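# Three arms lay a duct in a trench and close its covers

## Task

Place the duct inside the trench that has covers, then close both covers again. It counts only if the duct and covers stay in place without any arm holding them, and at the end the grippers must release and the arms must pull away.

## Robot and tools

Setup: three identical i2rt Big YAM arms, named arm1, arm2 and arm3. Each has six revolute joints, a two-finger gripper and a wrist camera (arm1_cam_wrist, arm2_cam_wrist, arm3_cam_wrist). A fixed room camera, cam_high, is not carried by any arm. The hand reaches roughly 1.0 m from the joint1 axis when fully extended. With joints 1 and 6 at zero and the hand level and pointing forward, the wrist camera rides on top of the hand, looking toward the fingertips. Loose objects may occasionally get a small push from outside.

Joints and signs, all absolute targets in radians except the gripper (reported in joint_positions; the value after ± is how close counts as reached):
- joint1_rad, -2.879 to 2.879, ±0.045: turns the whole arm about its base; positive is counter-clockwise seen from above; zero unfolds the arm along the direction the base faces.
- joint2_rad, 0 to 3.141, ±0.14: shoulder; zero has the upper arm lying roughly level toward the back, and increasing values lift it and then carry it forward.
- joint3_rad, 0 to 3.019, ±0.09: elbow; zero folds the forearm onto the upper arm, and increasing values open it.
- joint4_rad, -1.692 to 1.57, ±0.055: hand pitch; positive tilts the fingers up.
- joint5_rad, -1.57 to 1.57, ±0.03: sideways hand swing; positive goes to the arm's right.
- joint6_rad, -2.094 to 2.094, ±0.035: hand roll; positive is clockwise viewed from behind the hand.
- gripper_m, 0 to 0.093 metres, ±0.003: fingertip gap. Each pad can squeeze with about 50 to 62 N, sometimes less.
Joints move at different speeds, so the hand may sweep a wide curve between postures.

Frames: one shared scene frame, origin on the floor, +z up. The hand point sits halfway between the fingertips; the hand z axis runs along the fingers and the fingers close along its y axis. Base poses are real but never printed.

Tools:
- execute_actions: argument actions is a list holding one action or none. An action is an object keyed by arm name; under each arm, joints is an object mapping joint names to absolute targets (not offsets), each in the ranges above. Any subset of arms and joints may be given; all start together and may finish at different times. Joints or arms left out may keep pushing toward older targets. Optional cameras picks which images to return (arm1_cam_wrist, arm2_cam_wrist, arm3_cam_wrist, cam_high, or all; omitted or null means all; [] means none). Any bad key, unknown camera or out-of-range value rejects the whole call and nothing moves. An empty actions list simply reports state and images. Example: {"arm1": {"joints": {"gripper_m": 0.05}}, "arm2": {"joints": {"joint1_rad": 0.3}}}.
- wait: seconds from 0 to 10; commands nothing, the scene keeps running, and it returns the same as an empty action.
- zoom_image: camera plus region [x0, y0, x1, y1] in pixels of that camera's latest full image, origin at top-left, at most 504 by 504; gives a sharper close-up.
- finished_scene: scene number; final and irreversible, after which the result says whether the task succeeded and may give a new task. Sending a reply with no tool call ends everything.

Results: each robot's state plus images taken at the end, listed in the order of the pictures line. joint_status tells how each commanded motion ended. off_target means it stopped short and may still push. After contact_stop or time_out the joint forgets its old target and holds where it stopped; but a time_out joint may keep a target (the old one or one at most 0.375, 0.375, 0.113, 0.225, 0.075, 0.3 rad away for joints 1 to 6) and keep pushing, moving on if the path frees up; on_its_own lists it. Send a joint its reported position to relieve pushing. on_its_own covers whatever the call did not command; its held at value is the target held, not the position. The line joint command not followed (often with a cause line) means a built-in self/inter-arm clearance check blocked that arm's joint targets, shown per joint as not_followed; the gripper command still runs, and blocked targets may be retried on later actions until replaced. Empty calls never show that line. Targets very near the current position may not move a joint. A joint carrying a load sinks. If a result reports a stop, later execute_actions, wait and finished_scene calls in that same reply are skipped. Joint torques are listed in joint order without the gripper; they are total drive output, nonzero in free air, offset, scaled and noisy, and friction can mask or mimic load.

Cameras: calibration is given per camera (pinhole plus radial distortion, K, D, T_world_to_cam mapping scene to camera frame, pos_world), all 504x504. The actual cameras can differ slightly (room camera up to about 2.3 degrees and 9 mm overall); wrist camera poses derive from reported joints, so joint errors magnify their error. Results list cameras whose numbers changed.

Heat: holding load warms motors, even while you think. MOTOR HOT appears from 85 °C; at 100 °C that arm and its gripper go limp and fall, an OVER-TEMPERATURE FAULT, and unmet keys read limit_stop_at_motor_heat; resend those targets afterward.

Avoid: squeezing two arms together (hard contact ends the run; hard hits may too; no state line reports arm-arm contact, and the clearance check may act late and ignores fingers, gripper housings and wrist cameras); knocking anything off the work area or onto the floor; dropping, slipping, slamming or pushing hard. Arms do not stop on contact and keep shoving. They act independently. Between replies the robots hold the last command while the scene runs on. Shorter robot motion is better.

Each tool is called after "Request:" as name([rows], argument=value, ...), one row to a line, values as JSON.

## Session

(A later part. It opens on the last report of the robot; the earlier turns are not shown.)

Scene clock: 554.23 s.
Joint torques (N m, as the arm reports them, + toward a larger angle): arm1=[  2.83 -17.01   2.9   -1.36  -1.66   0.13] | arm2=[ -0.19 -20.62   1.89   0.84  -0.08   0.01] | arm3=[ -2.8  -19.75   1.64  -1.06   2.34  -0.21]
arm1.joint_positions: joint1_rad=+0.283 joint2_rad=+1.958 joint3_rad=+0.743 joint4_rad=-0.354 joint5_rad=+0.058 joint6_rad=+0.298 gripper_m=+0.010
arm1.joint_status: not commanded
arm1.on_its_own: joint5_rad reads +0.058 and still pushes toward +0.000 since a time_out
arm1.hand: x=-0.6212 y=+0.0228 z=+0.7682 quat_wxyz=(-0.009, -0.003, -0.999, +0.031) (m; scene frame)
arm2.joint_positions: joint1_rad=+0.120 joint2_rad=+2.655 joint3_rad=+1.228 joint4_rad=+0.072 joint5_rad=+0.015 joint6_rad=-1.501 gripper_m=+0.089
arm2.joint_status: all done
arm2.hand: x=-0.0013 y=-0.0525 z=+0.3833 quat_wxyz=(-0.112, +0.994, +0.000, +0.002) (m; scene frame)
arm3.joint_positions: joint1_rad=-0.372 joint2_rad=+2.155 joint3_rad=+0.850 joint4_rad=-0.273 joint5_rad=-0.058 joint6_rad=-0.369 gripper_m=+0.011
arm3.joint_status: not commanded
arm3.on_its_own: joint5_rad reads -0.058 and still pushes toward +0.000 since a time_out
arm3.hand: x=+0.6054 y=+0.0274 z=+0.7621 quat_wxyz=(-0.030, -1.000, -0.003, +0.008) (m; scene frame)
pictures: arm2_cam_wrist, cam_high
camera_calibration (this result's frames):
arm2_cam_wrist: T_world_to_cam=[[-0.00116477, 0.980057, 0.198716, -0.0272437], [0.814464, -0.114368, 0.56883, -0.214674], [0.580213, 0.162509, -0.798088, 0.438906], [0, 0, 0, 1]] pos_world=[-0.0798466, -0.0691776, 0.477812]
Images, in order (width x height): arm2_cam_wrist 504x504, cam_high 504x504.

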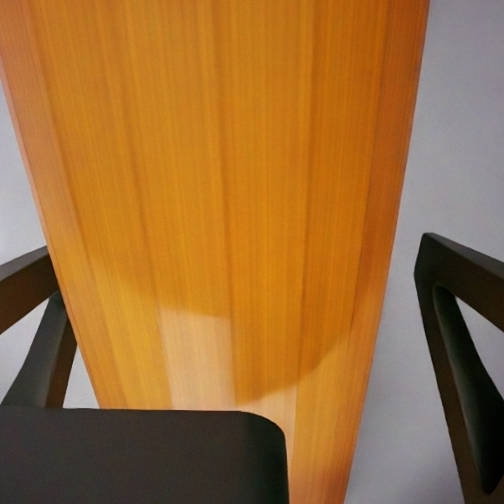

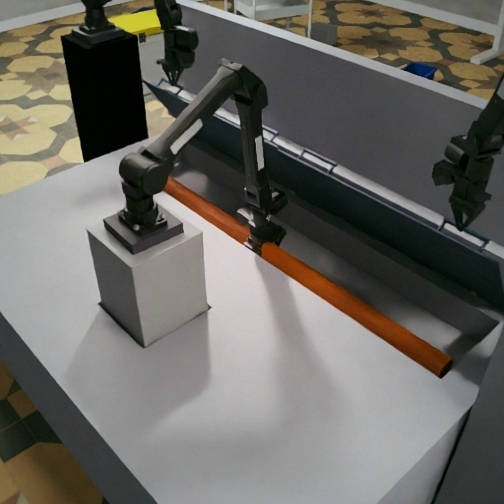

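Request:
execute_actions([
  {"arm2":{"joints":{"joint2_rad":2.425,"joint3_rad":1.036,"joint4_rad":0.075}}},
], cameras=["cam_high","arm2_cam_wrist"])

Scene clock: 560.43 s.
Joint torques (N m, as the arm reports them, + toward a larger angle): arm1=[  2.78 -17.05   2.87  -1.35  -1.66   0.14] | arm2=[ -0.31 -17.63   1.65   0.56  -0.06   0.  ] | arm3=[ -2.8  -19.59   1.66  -1.02   2.34  -0.2 ]
arm1.joint_positions: joint1_rad=+0.283 joint2_rad=+1.958 joint3_rad=+0.743 joint4_rad=-0.354 joint5_rad=+0.058 joint6_rad=+0.298 gripper_m=+0.010
arm1.joint_status: not commanded
arm1.on_its_own: joint5_rad reads +0.058 and still pushes toward +0.000 since a time_out
arm1.hand: x=-0.6212 y=+0.0228 z=+0.7682 quat_wxyz=(-0.009, -0.003, -0.999, +0.031) (m; scene frame)
arm2.joint_positions: joint1_rad=+0.120 joint2_rad=+2.431 joint3_rad=+1.038 joint4_rad=+0.072 joint5_rad=+0.015 joint6_rad=-1.501 gripper_m=+0.089
arm2.joint_status: all done
arm2.hand: x=-0.0005 y=-0.0679 z=+0.4654 quat_wxyz=(-0.128, +0.992, +0.000, +0.001) (m; scene frame)
arm3.joint_positions: joint1_rad=-0.372 joint2_rad=+2.155 joint3_rad=+0.850 joint4_rad=-0.273 joint5_rad=-0.058 joint6_rad=-0.369 gripper_m=+0.011
arm3.joint_status: not commanded
arm3.on_its_own: joint5_rad reads -0.058 and still pushes toward +0.000 since a time_out
arm3.hand: x=+0.6054 y=+0.0274 z=+0.7621 quat_wxyz=(-0.030, -1.000, -0.003, +0.008) (m; scene frame)
pictures: arm2_cam_wrist, cam_high
camera_calibration (this result's frames):
arm2_cam_wrist: T_world_to_cam=[[-0.000781888, 0.973031, 0.230675, -0.0438586], [0.815815, -0.132782, 0.562864, -0.26225], [0.578313, 0.188628, -0.793709, 0.506206], [0, 0, 0, 1]] pos_world=[-0.0788323, -0.0876311, 0.559509]
Images, in order (width x height): arm2_cam_wrist 504x504, cam_high 504x504.

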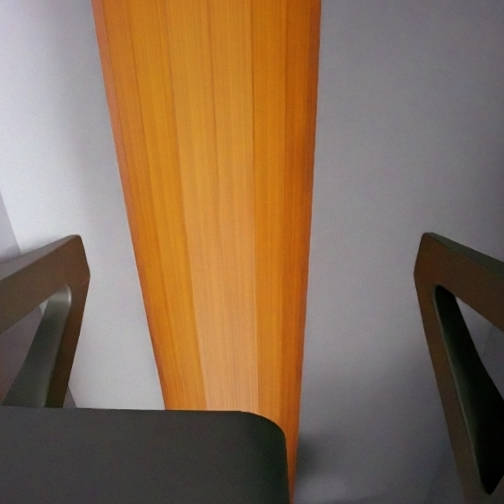

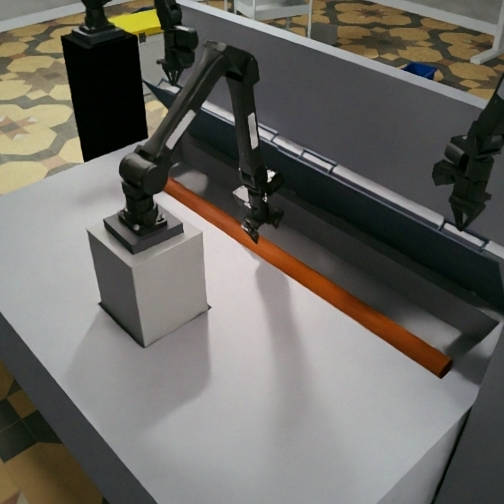

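Request:
execute_actions([
  {"arm2":{"joints":{"joint2_rad":2.250,"joint3_rad":0.915}}},
], cameras=["cam_high"])

Scene clock: 569.00 s.
Joint torques (N m, as the arm reports them, + toward a larger angle): arm1=[  2.68 -17.01   2.9   -1.34  -1.65   0.13] | arm2=[  0.03 -16.13   2.27   0.79  -0.09   0.02] | arm3=[ -2.81 -19.57   1.65  -1.03   2.33  -0.21]
arm1.joint_positions: joint1_rad=+0.283 joint2_rad=+1.958 joint3_rad=+0.743 joint4_rad=-0.354 joint5_rad=+0.058 joint6_rad=+0.298 gripper_m=+0.010
arm1.joint_status: not commanded
arm1.on_its_own: joint5_rad reads +0.058 and still pushes toward +0.000 since a time_out
arm1.hand: x=-0.6212 y=+0.0228 z=+0.7682 quat_wxyz=(-0.009, -0.003, -0.999, +0.031) (m; scene frame)
arm2.joint_positions: joint1_rad=+0.120 joint2_rad=+2.257 joint3_rad=+0.910 joint4_rad=+0.072 joint5_rad=+0.015 joint6_rad=-1.501 gripper_m=+0.089
arm2.joint_status: all done
arm2.hand: x=+0.0000 y=-0.0787 z=+0.5264 quat_wxyz=(-0.151, +0.989, +0.000, -0.001) (m; scene frame)
arm3.joint_positions: joint1_rad=-0.372 joint2_rad=+2.155 joint3_rad=+0.850 joint4_rad=-0.273 joint5_rad=-0.058 joint6_rad=-0.369 gripper_m=+0.011
arm3.joint_status: not commanded
arm3.on_its_own: joint5_rad reads -0.058 and still pushes toward +0.000 since a time_out
arm3.hand: x=+0.6054 y=+0.0274 z=+0.7621 quat_wxyz=(-0.030, -1.000, -0.003, +0.008) (m; scene frame)
pictures: cam_high
Images, in order (width x height): cam_high 504x504.

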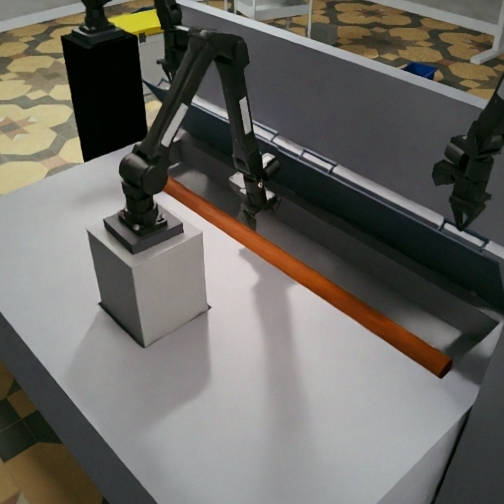

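Request:
execute_actions([
  {"arm2":{"joints":{"joint2_rad":1.74,"joint3_rad":0.31}}},
], cameras=["cam_high"])

Scene clock: 574.93 s.
Joint torques (N m, as the arm reports them, + toward a larger angle): arm1=[  2.72 -17.07   2.85  -1.34  -1.64   0.14] | arm2=[-0.24 -8.88  1.67  0.66 -0.1   0.01] | arm3=[ -2.74 -19.44   1.65  -1.02   2.34  -0.21]
arm1.joint_positions: joint1_rad=+0.283 joint2_rad=+1.958 joint3_rad=+0.743 joint4_rad=-0.354 joint5_rad=+0.058 joint6_rad=+0.298 gripper_m=+0.010
arm1.joint_status: not commanded
arm1.on_its_own: joint5_rad reads +0.058 and still pushes toward +0.000 since a time_out
arm1.hand: x=-0.6212 y=+0.0228 z=+0.7682 quat_wxyz=(-0.009, -0.003, -0.999, +0.031) (m; scene frame)
arm2.joint_positions: joint1_rad=+0.120 joint2_rad=+1.757 joint3_rad=+0.303 joint4_rad=+0.072 joint5_rad=+0.015 joint6_rad=-1.501 gripper_m=+0.089
arm2.joint_status: all done
arm2.hand: x=+0.0156 y=-0.3004 z=+0.6215 quat_wxyz=(-0.098, +0.995, +0.001, +0.003) (m; scene frame)
arm3.joint_positions: joint1_rad=-0.372 joint2_rad=+2.155 joint3_rad=+0.850 joint4_rad=-0.273 joint5_rad=-0.058 joint6_rad=-0.369 gripper_m=+0.011
arm3.joint_status: not commanded
arm3.on_its_own: joint5_rad reads -0.058 and still pushes toward +0.000 since a time_out
arm3.hand: x=+0.6054 y=+0.0274 z=+0.7621 quat_wxyz=(-0.030, -1.000, -0.003, +0.008) (m; scene frame)
pictures: cam_high
Images, in order (width x height): cam_high 504x504.

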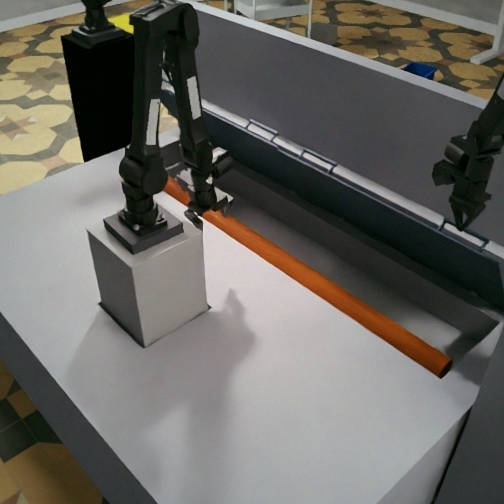

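Request:
execute_actions([
  {"arm1":{"joints":{"joint1_rad":0.098,"joint2_rad":2.094,"joint3_rad":0.734,"joint4_rad":-0.204,"joint6_rad":0.070}},"arm3":{"joints":{"joint1_rad":-0.208,"joint2_rad":2.280,"joint3_rad":0.842,"joint4_rad":-0.121,"joint6_rad":-0.165}}},
], cameras=["cam_high"])

Scene clock: 585.87 s.
Joint torques (N m, as the arm reports them, + toward a larger angle): arm1=[  3.9  -18.96   0.53  -0.4   -1.41  -0.12] | arm2=[-0.1  -8.98  1.66  0.55 -0.09  0.  ] | arm3=[ -4.88 -21.09  -0.58  -0.28   1.85   0.03]
arm1.joint_positions: joint1_rad=+0.047 joint2_rad=+2.137 joint3_rad=+0.744 joint4_rad=-0.184 joint5_rad=+0.050 joint6_rad=+0.082 gripper_m=+0.010
arm1.joint_status: joint1_rad time_out (moved -0.236 of -0.185); the others done
arm1.on_its_own: joint1_rad reads +0.047 and still pushes toward +0.098 since a time_out; joint5_rad reads +0.050 and still pushes toward +0.000 since a time_out
arm1.hand: x=-0.6219 y=-0.0612 z=+0.7092 quat_wxyz=(+0.002, -0.013, -1.000, +0.029) (m; scene frame)
arm2.joint_positions: joint1_rad=+0.120 joint2_rad=+1.757 joint3_rad=+0.303 joint4_rad=+0.072 joint5_rad=+0.015 joint6_rad=-1.501 gripper_m=+0.089
arm2.joint_status: not commanded
arm2.hand: x=+0.0156 y=-0.3004 z=+0.6215 quat_wxyz=(-0.098, +0.995, +0.001, +0.003) (m; scene frame)
arm3.joint_positions: joint1_rad=-0.152 joint2_rad=+2.325 joint3_rad=+0.854 joint4_rad=-0.108 joint5_rad=-0.046 joint6_rad=-0.168 gripper_m=+0.011
arm3.joint_status: joint1_rad time_out (moved +0.219 of +0.164); the others done
arm3.on_its_own: joint1_rad reads -0.152 and still pushes toward -0.208 since a time_out; joint5_rad reads -0.046 and still pushes toward +0.000 since a time_out
arm3.hand: x=+0.6051 y=-0.0557 z=+0.7017 quat_wxyz=(-0.024, -1.000, -0.012, +0.001) (m; scene frame)
pictures: cam_high
Images, in order (width x height): cam_high 504x504.

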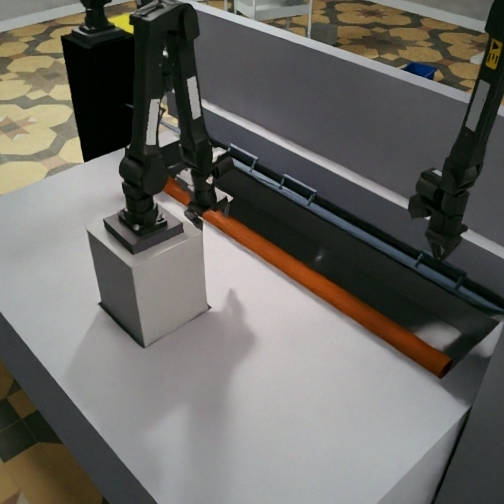

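Request:
execute_actions([
  {"arm1":{"joints":{"joint1_rad":-0.098,"joint2_rad":2.319,"joint3_rad":0.826,"joint4_rad":-0.042,"joint6_rad":-0.115}},"arm3":{"joints":{"joint1_rad":-0.014,"joint2_rad":2.488,"joint3_rad":0.948,"joint4_rad":0.010,"joint6_rad":0.018}}},
], cameras=["cam_high"])

Scene clock: 597.70 s.
Joint torques (N m, as the arm reports them, + toward a larger angle): arm1=[  2.97 -22.16  -1.05  -0.11  -0.93  -0.11] | arm2=[ 0.05 -9.13  1.61  0.59 -0.07  0.  ] | arm3=[ -3.48 -24.69  -1.95  -0.2    1.25   0.06]
arm1.joint_positions: joint1_rad=-0.134 joint2_rad=+2.385 joint3_rad=+0.838 joint4_rad=-0.028 joint5_rad=+0.034 joint6_rad=-0.104 gripper_m=+0.010
arm1.joint_status: all done
arm1.on_its_own: joint5_rad reads +0.034 and still pushes toward +0.000 since a time_out
arm1.hand: x=-0.6220 y=-0.1225 z=+0.6309 quat_wxyz=(+0.005, -0.010, -1.000, +0.021) (m; scene frame)
arm2.joint_positions: joint1_rad=+0.120 joint2_rad=+1.757 joint3_rad=+0.303 joint4_rad=+0.072 joint5_rad=+0.015 joint6_rad=-1.501 gripper_m=+0.089
arm2.joint_status: not commanded
arm2.hand: x=+0.0156 y=-0.3004 z=+0.6215 quat_wxyz=(-0.098, +0.995, +0.001, +0.003) (m; scene frame)
arm3.joint_positions: joint1_rad=+0.025 joint2_rad=+2.562 joint3_rad=+0.967 joint4_rad=+0.021 joint5_rad=-0.031 joint6_rad=+0.012 gripper_m=+0.011
arm3.joint_status: all done
arm3.on_its_own: joint5_rad reads -0.031 and still pushes toward +0.000 since a time_out
arm3.hand: x=+0.6044 y=-0.1183 z=+0.6208 quat_wxyz=(-0.017, -1.000, -0.011, -0.001) (m; scene frame)
pictures: cam_high
Images, in order (width x height): cam_high 504x504.

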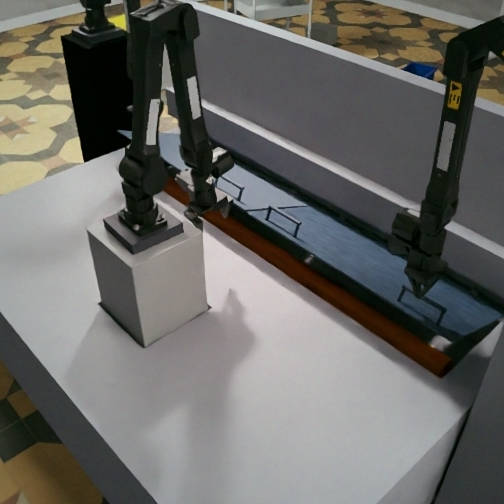

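Request:
execute_actions([
  {"arm1":{"joints":{"joint1_rad":-0.203,"joint2_rad":2.543,"joint3_rad":0.962,"joint4_rad":0.053,"joint6_rad":-0.218}},"arm3":{"joints":{"joint1_rad":0.088,"joint2_rad":2.692,"joint3_rad":1.098,"joint4_rad":0.072,"joint6_rad":0.120}}},
], cameras=["cam_high"])

Scene clock: 605.17 s.
Joint torques (N m, as the arm reports them, + toward a larger angle): arm1=[  2.3  -23.49  -2.13   0.16  -0.56  -0.13] | arm2=[ 0.   -9.19  1.56  0.46 -0.11  0.  ] | arm3=[ -1.96 -25.82  -2.48   0.     0.92   0.09]
arm1.joint_positions: joint1_rad=-0.225 joint2_rad=+2.612 joint3_rad=+0.977 joint4_rad=+0.063 joint5_rad=+0.022 joint6_rad=-0.207 gripper_m=+0.010
arm1.joint_status: all done
arm1.hand: x=-0.6214 y=-0.1540 z=+0.5537 quat_wxyz=(+0.003, -0.005, -1.000, +0.015) (m; scene frame)
arm2.joint_positions: joint1_rad=+0.120 joint2_rad=+1.757 joint3_rad=+0.303 joint4_rad=+0.072 joint5_rad=+0.015 joint6_rad=-1.501 gripper_m=+0.089
arm2.joint_status: not commanded
arm2.hand: x=+0.0156 y=-0.3004 z=+0.6215 quat_wxyz=(-0.098, +0.995, +0.001, +0.003) (m; scene frame)
arm3.joint_positions: joint1_rad=+0.111 joint2_rad=+2.770 joint3_rad=+1.118 joint4_rad=+0.079 joint5_rad=-0.023 joint6_rad=+0.111 gripper_m=+0.011
arm3.joint_status: all done
arm3.hand: x=+0.6040 y=-0.1486 z=+0.5457 quat_wxyz=(-0.013, -1.000, -0.005, -0.001) (m; scene frame)
pictures: cam_high
Images, in order (width x height): cam_high 504x504.

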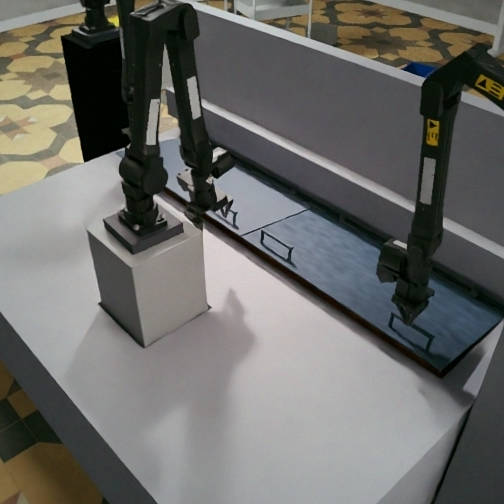

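Request:
execute_actions([
  {"arm1":{"joints":{"joint1_rad":-0.229,"joint2_rad":2.652,"joint3_rad":1.044,"joint4_rad":0.082,"joint6_rad":-0.242}},"arm3":{"joints":{"joint1_rad":0.119,"joint2_rad":2.792,"joint3_rad":1.185,"joint4_rad":0.088,"joint6_rad":0.146}}},
], cameras=["cam_high"])

Scene clock: 611.70 s.
Joint torques (N m, as the arm reports them, + toward a larger angle): arm1=[  1.53 -23.41  -2.04   0.22  -0.55  -0.11] | arm2=[-0.16 -9.53  1.59  0.5  -0.09  0.01] | arm3=[ -1.34 -25.1   -2.19   0.22   0.71   0.09]
arm1.joint_positions: joint1_rad=-0.245 joint2_rad=+2.716 joint3_rad=+1.057 joint4_rad=+0.088 joint5_rad=+0.022 joint6_rad=-0.231 gripper_m=+0.010
arm1.joint_status: all done
arm1.hand: x=-0.6208 y=-0.1617 z=+0.5162 quat_wxyz=(+0.004, -0.003, -1.000, +0.015) (m; scene frame)
arm2.joint_positions: joint1_rad=+0.120 joint2_rad=+1.757 joint3_rad=+0.303 joint4_rad=+0.072 joint5_rad=+0.015 joint6_rad=-1.501 gripper_m=+0.089
arm2.joint_status: not commanded
arm2.hand: x=+0.0156 y=-0.3004 z=+0.6215 quat_wxyz=(-0.098, +0.995, +0.001, +0.003) (m; scene frame)
arm3.joint_positions: joint1_rad=+0.134 joint2_rad=+2.862 joint3_rad=+1.200 joint4_rad=+0.091 joint5_rad=-0.018 joint6_rad=+0.136 gripper_m=+0.011
arm3.joint_status: all done
arm3.hand: x=+0.6036 y=-0.1563 z=+0.5110 quat_wxyz=(-0.010, -1.000, -0.003, +0.000) (m; scene frame)
pictures: cam_high
Images, in order (width x height): cam_high 504x504.

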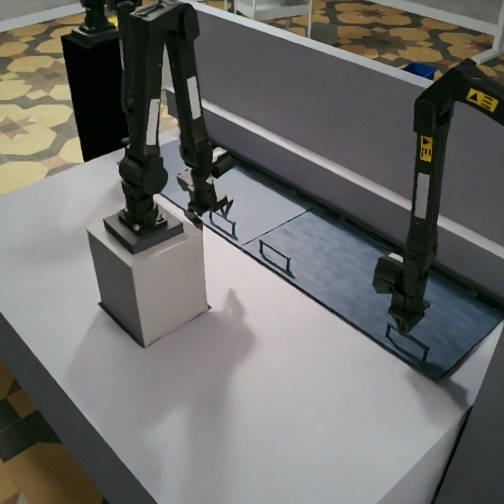

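Request:
execute_actions([
  {"arm1":{"joints":{"joint1_rad":-0.247,"joint2_rad":2.722,"joint3_rad":1.075,"joint4_rad":0.092,"joint6_rad":-0.250}},"arm3":{"joints":{"joint1_rad":0.136,"joint2_rad":2.871,"joint3_rad":1.227,"joint4_rad":0.092,"joint6_rad":0.154}}},
], cameras=["cam_high","arm1_cam_wrist","arm3_cam_wrist"])

Scene clock: 621.67 s.
Joint torques (N m, as the arm reports them, + toward a larger angle): arm1=[  0.7  -18.19  -0.73   0.63  -0.42  -0.13] | arm2=[ 0.1  -9.25  1.57  0.51 -0.1  -0.02] | arm3=[ -0.3  -19.93  -0.65   0.43   0.54   0.11]
arm1.joint_positions: joint1_rad=-0.250 joint2_rad=+2.734 joint3_rad=+1.071 joint4_rad=+0.089 joint5_rad=+0.018 joint6_rad=-0.237 gripper_m=+0.010
arm1.joint_status: all done
arm1.hand: x=-0.6212 y=-0.1627 z=+0.5099 quat_wxyz=(+0.004, -0.002, -1.000, +0.012) (m; scene frame)
arm2.joint_positions: joint1_rad=+0.120 joint2_rad=+1.757 joint3_rad=+0.303 joint4_rad=+0.072 joint5_rad=+0.015 joint6_rad=-1.501 gripper_m=+0.089
arm2.joint_status: not commanded
arm2.hand: x=+0.0156 y=-0.3004 z=+0.6215 quat_wxyz=(-0.098, +0.995, +0.001, +0.003) (m; scene frame)
arm3.joint_positions: joint1_rad=+0.139 joint2_rad=+2.886 joint3_rad=+1.222 joint4_rad=+0.091 joint5_rad=-0.014 joint6_rad=+0.143 gripper_m=+0.010
arm3.joint_status: all done
arm3.hand: x=+0.6042 y=-0.1576 z=+0.5020 quat_wxyz=(-0.008, -1.000, -0.003, -0.001) (m; scene frame)
pictures: arm1_cam_wrist, arm3_cam_wrist, cam_high
camera_calibration (this result's frames):
arm1_cam_wrist: T_world_to_cam=[[0.0114326, -0.999532, 0.0283591, -0.167535], [-0.803607, 0.00769313, 0.595111, -0.795493], [-0.595051, -0.0295932, -0.803143, 0.163133], [0, 0, 0, 1]] pos_world=[-0.540276, -0.156509, 0.609177]
arm3_cam_wrist: T_world_to_cam=[[-0.0140392, 0.999867, -0.00825249, 0.173329], [0.819042, 0.0162337, 0.573504, -0.776052], [0.573562, 0.00129243, -0.819161, 0.185465], [0, 0, 0, 1]] pos_world=[0.531677, -0.160948, 0.598425]
Images, in order (width x height): arm1_cam_wrist 504x504, arm3_cam_wrist 504x504, cam_high 504x504.

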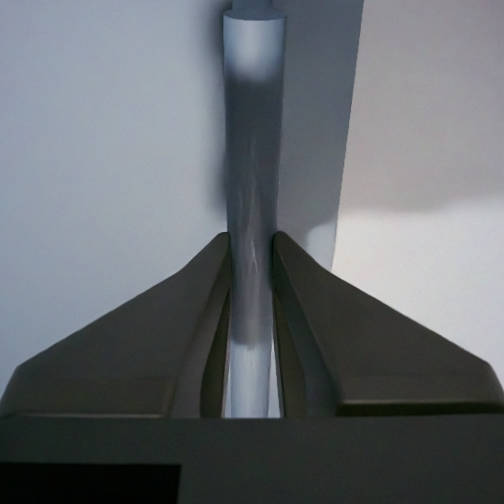

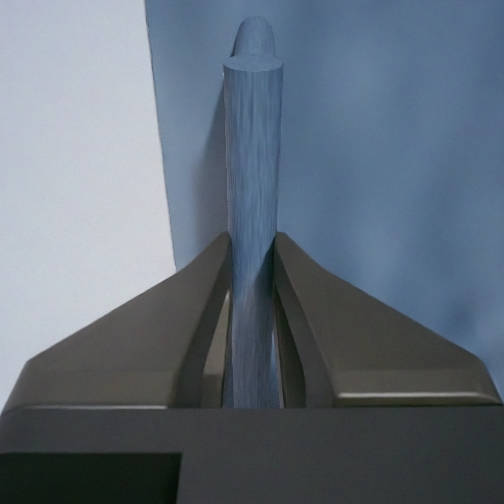

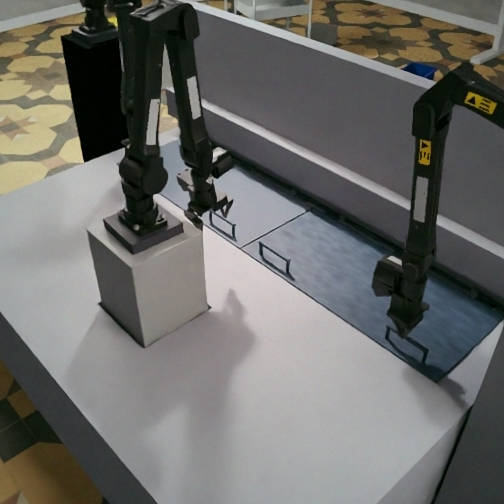

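Request:
zoom_image(camera="cam_high", region=[340, 270, 504, 434])

Request:
zoom_image(camera="cam_high", region=[190, 170, 370, 350])

Region (340, 270, 504, 434) of cam_high's 504x504 image, scaled by 3.073, with more detail than that image has.

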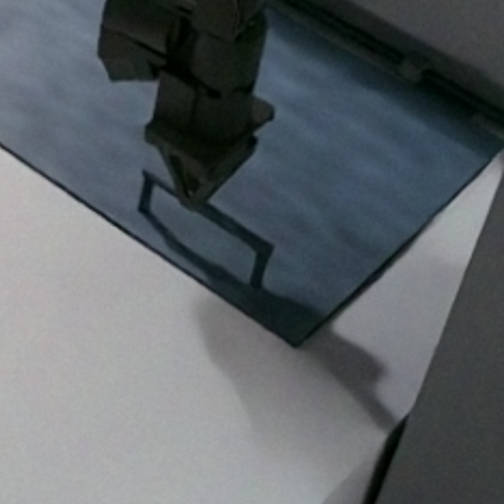

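Region (190, 170, 370, 350) of cam_high's 504x504 image, scaled by 2.800, with more detail than that image has.

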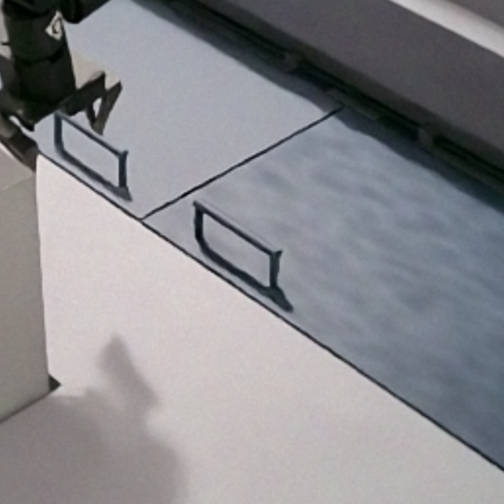

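Request:
execute_actions([
  {"arm1":{"joints":{"gripper_m":0.05}},"arm3":{"joints":{"gripper_m":0.05}}},
], cameras=["cam_high","arm1_cam_wrist","arm3_cam_wrist"])

Scene clock: 628.83 s.
Joint torques (N m, as the arm reports them, + toward a larger angle): arm1=[  0.77 -18.05  -0.75   0.63  -0.01  -0.1 ] | arm2=[-0.17 -9.2   1.58  0.61 -0.07  0.  ] | arm3=[ -0.36 -20.01  -0.71   0.4    0.06   0.1 ]
arm1.joint_positions: joint1_rad=-0.250 joint2_rad=+2.734 joint3_rad=+1.071 joint4_rad=+0.089 joint5_rad=+0.005 joint6_rad=-0.241 gripper_m=+0.050
arm1.joint_status: all done
arm1.hand: x=-0.6206 y=-0.1604 z=+0.5099 quat_wxyz=(+0.003, +0.000, -1.000, +0.006) (m; scene frame)
arm2.joint_positions: joint1_rad=+0.120 joint2_rad=+1.757 joint3_rad=+0.303 joint4_rad=+0.072 joint5_rad=+0.015 joint6_rad=-1.501 gripper_m=+0.089
arm2.joint_status: not commanded
arm2.hand: x=+0.0156 y=-0.3004 z=+0.6215 quat_wxyz=(-0.098, +0.995, +0.001, +0.003) (m; scene frame)
arm3.joint_positions: joint1_rad=+0.139 joint2_rad=+2.886 joint3_rad=+1.223 joint4_rad=+0.091 joint5_rad=-0.002 joint6_rad=+0.144 gripper_m=+0.050
arm3.joint_status: all done
arm3.hand: x=+0.6030 y=-0.1557 z=+0.5020 quat_wxyz=(-0.002, -1.000, -0.002, +0.001) (m; scene frame)
pictures: arm1_cam_wrist, arm3_cam_wrist, cam_high
camera_calibration (this result's frames):
arm1_cam_wrist: T_world_to_cam=[[0.0159148, -0.999749, 0.0157816, -0.156084], [-0.805408, -0.00346488, 0.592711, -0.796714], [-0.592507, -0.0221435, -0.805261, 0.167356], [0, 0, 0, 1]] pos_world=[-0.540036, -0.155099, 0.609449]
arm3_cam_wrist: T_world_to_cam=[[-0.0132714, 0.999907, 0.00326118, 0.165205], [0.820912, 0.0090334, 0.570983, -0.776097], [0.570901, 0.0102549, -0.820955, 0.190132], [0, 0, 0, 1]] pos_world=[0.530754, -0.160129, 0.59869]
Images, in order (width x height): arm1_cam_wrist 504x504, arm3_cam_wrist 504x504, cam_high 504x504.

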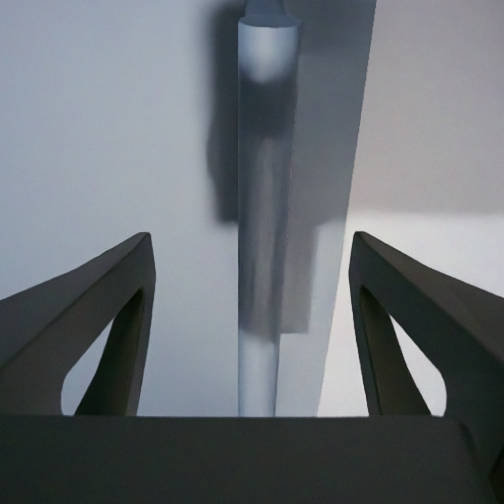

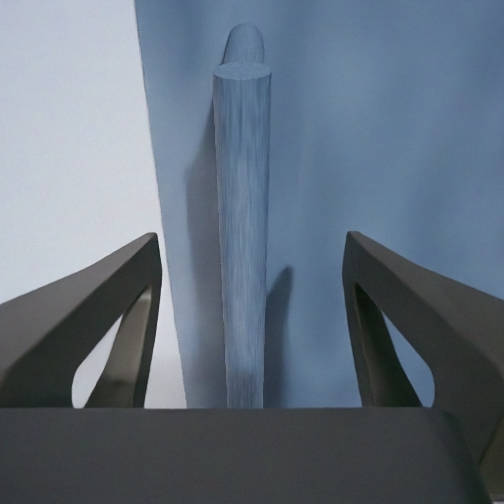

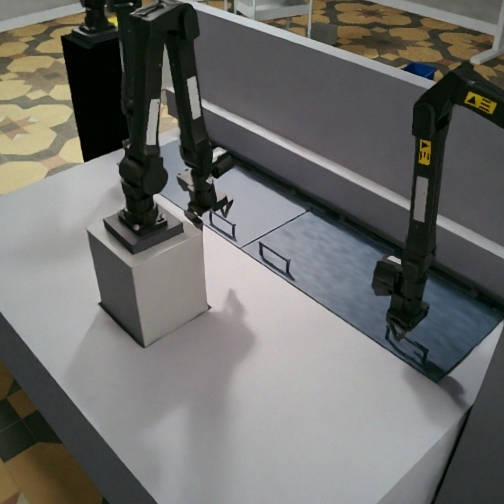

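Request:
execute_actions([
  {"arm1":{"joints":{"joint2_rad":1.92,"joint3_rad":0.745,"joint4_rad":-0.386}},"arm3":{"joints":{"joint2_rad":2.08,"joint3_rad":0.790,"joint4_rad":-0.270}},"arm2":{"joints":{"joint2_rad":1.25,"joint3_rad":0.20,"joint4_rad":-0.15}}},
])

Scene clock: 641.63 s.
Joint torques (N m, as the arm reports them, + toward a larger angle): arm1=[  0.69 -13.92   3.26   0.27   0.    -0.09] | arm2=[-0.01 -4.82  4.23  0.08 -0.06  0.01] | arm3=[ -0.14 -15.26   1.62  -0.02   0.05   0.1 ]
arm1.joint_positions: joint1_rad=-0.250 joint2_rad=+1.921 joint3_rad=+0.744 joint4_rad=-0.379 joint5_rad=+0.005 joint6_rad=-0.241 gripper_m=+0.050
arm1.joint_status: all done
arm1.hand: x=-0.6151 y=-0.1596 z=+0.7821 quat_wxyz=(-0.006, +0.000, -1.000, +0.008) (m; scene frame)
arm2.joint_positions: joint1_rad=+0.120 joint2_rad=+1.258 joint3_rad=+0.198 joint4_rad=-0.134 joint5_rad=+0.015 joint6_rad=-1.502 gripper_m=+0.089
arm2.joint_status: all done
arm2.hand: x=+0.0155 y=-0.3032 z=+0.7020 quat_wxyz=(-0.190, +0.982, +0.000, -0.004) (m; scene frame)
arm3.joint_positions: joint1_rad=+0.139 joint2_rad=+2.074 joint3_rad=+0.793 joint4_rad=-0.261 joint5_rad=-0.002 joint6_rad=+0.144 gripper_m=+0.050
arm3.joint_status: all done
arm3.hand: x=+0.5939 y=-0.1565 z=+0.7852 quat_wxyz=(-0.004, -1.000, -0.002, +0.015) (m; scene frame)
pictures: arm1_cam_wrist, arm2_cam_wrist, arm3_cam_wrist, cam_high
camera_calibration (this result's frames):
arm1_cam_wrist: T_world_to_cam=[[0.0161208, -0.999663, 0.020337, -0.163067], [-0.815601, -0.00138136, 0.578613, -0.948542], [-0.57839, -0.0259146, -0.815349, 0.405817], [0, 0, 0, 1]] pos_world=[-0.536283, -0.153806, 0.883038]
arm2_cam_wrist: T_world_to_cam=[[0.000632914, 0.936224, 0.351404, 0.0346369], [0.821105, -0.20106, 0.534192, -0.440369], [0.570777, 0.288202, -0.768865, 0.742015], [0, 0, 0, 1]] pos_world=[-0.0619576, -0.334818, 0.793579]
arm3_cam_wrist: T_world_to_cam=[[-0.0131763, 0.999913, -0.000647938, 0.167959], [0.836944, 0.0113833, 0.54717, -0.920816], [0.54713, 0.00666736, -0.837021, 0.45396], [0, 0, 0, 1]] pos_world=[0.524509, -0.160489, 0.883926]
Images, in order (width x height): arm1_cam_wrist 504x504, arm2_cam_wrist 504x504, arm3_cam_wrist 504x504, cam_high 504x504.

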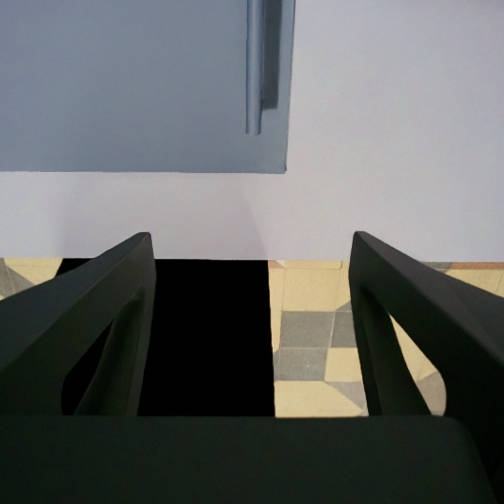

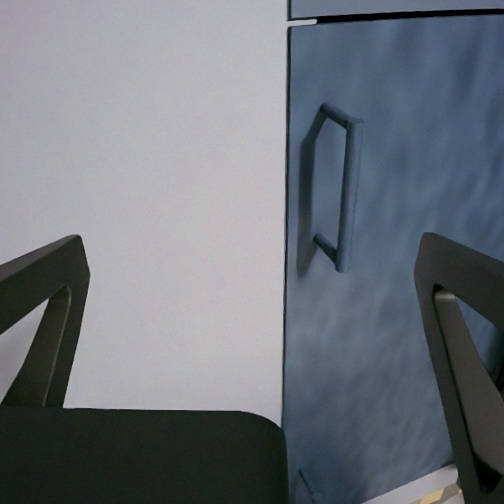

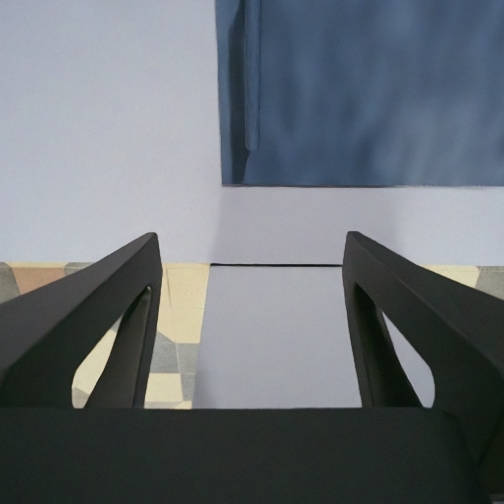

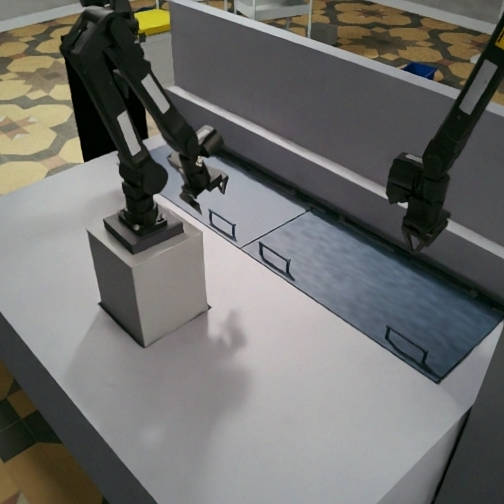

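Request:
zoom_image(camera="arm2_cam_wrist", region=[240, 0, 400, 100])

Request:
zoom_image(camera="cam_high", region=[140, 130, 340, 330])

Region (240, 0, 400, 100) of arm2_cam_wrist's 504x504 image, scaled by 3.150, with more detail than that image has; it fills the top 315 rows of this view, and the rest is white.

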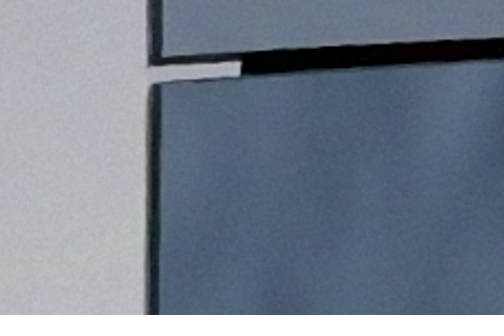

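Region (140, 130, 340, 330) of cam_high's 504x504 image, scaled by 2.520, with more detail than that image has.

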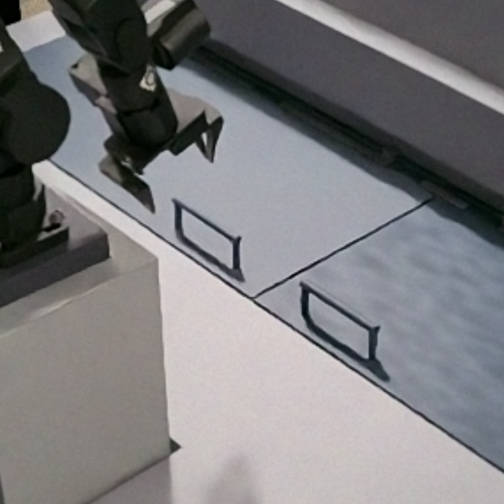

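Request:
finished_scene(scene=1)

The scene is finished: the task was done.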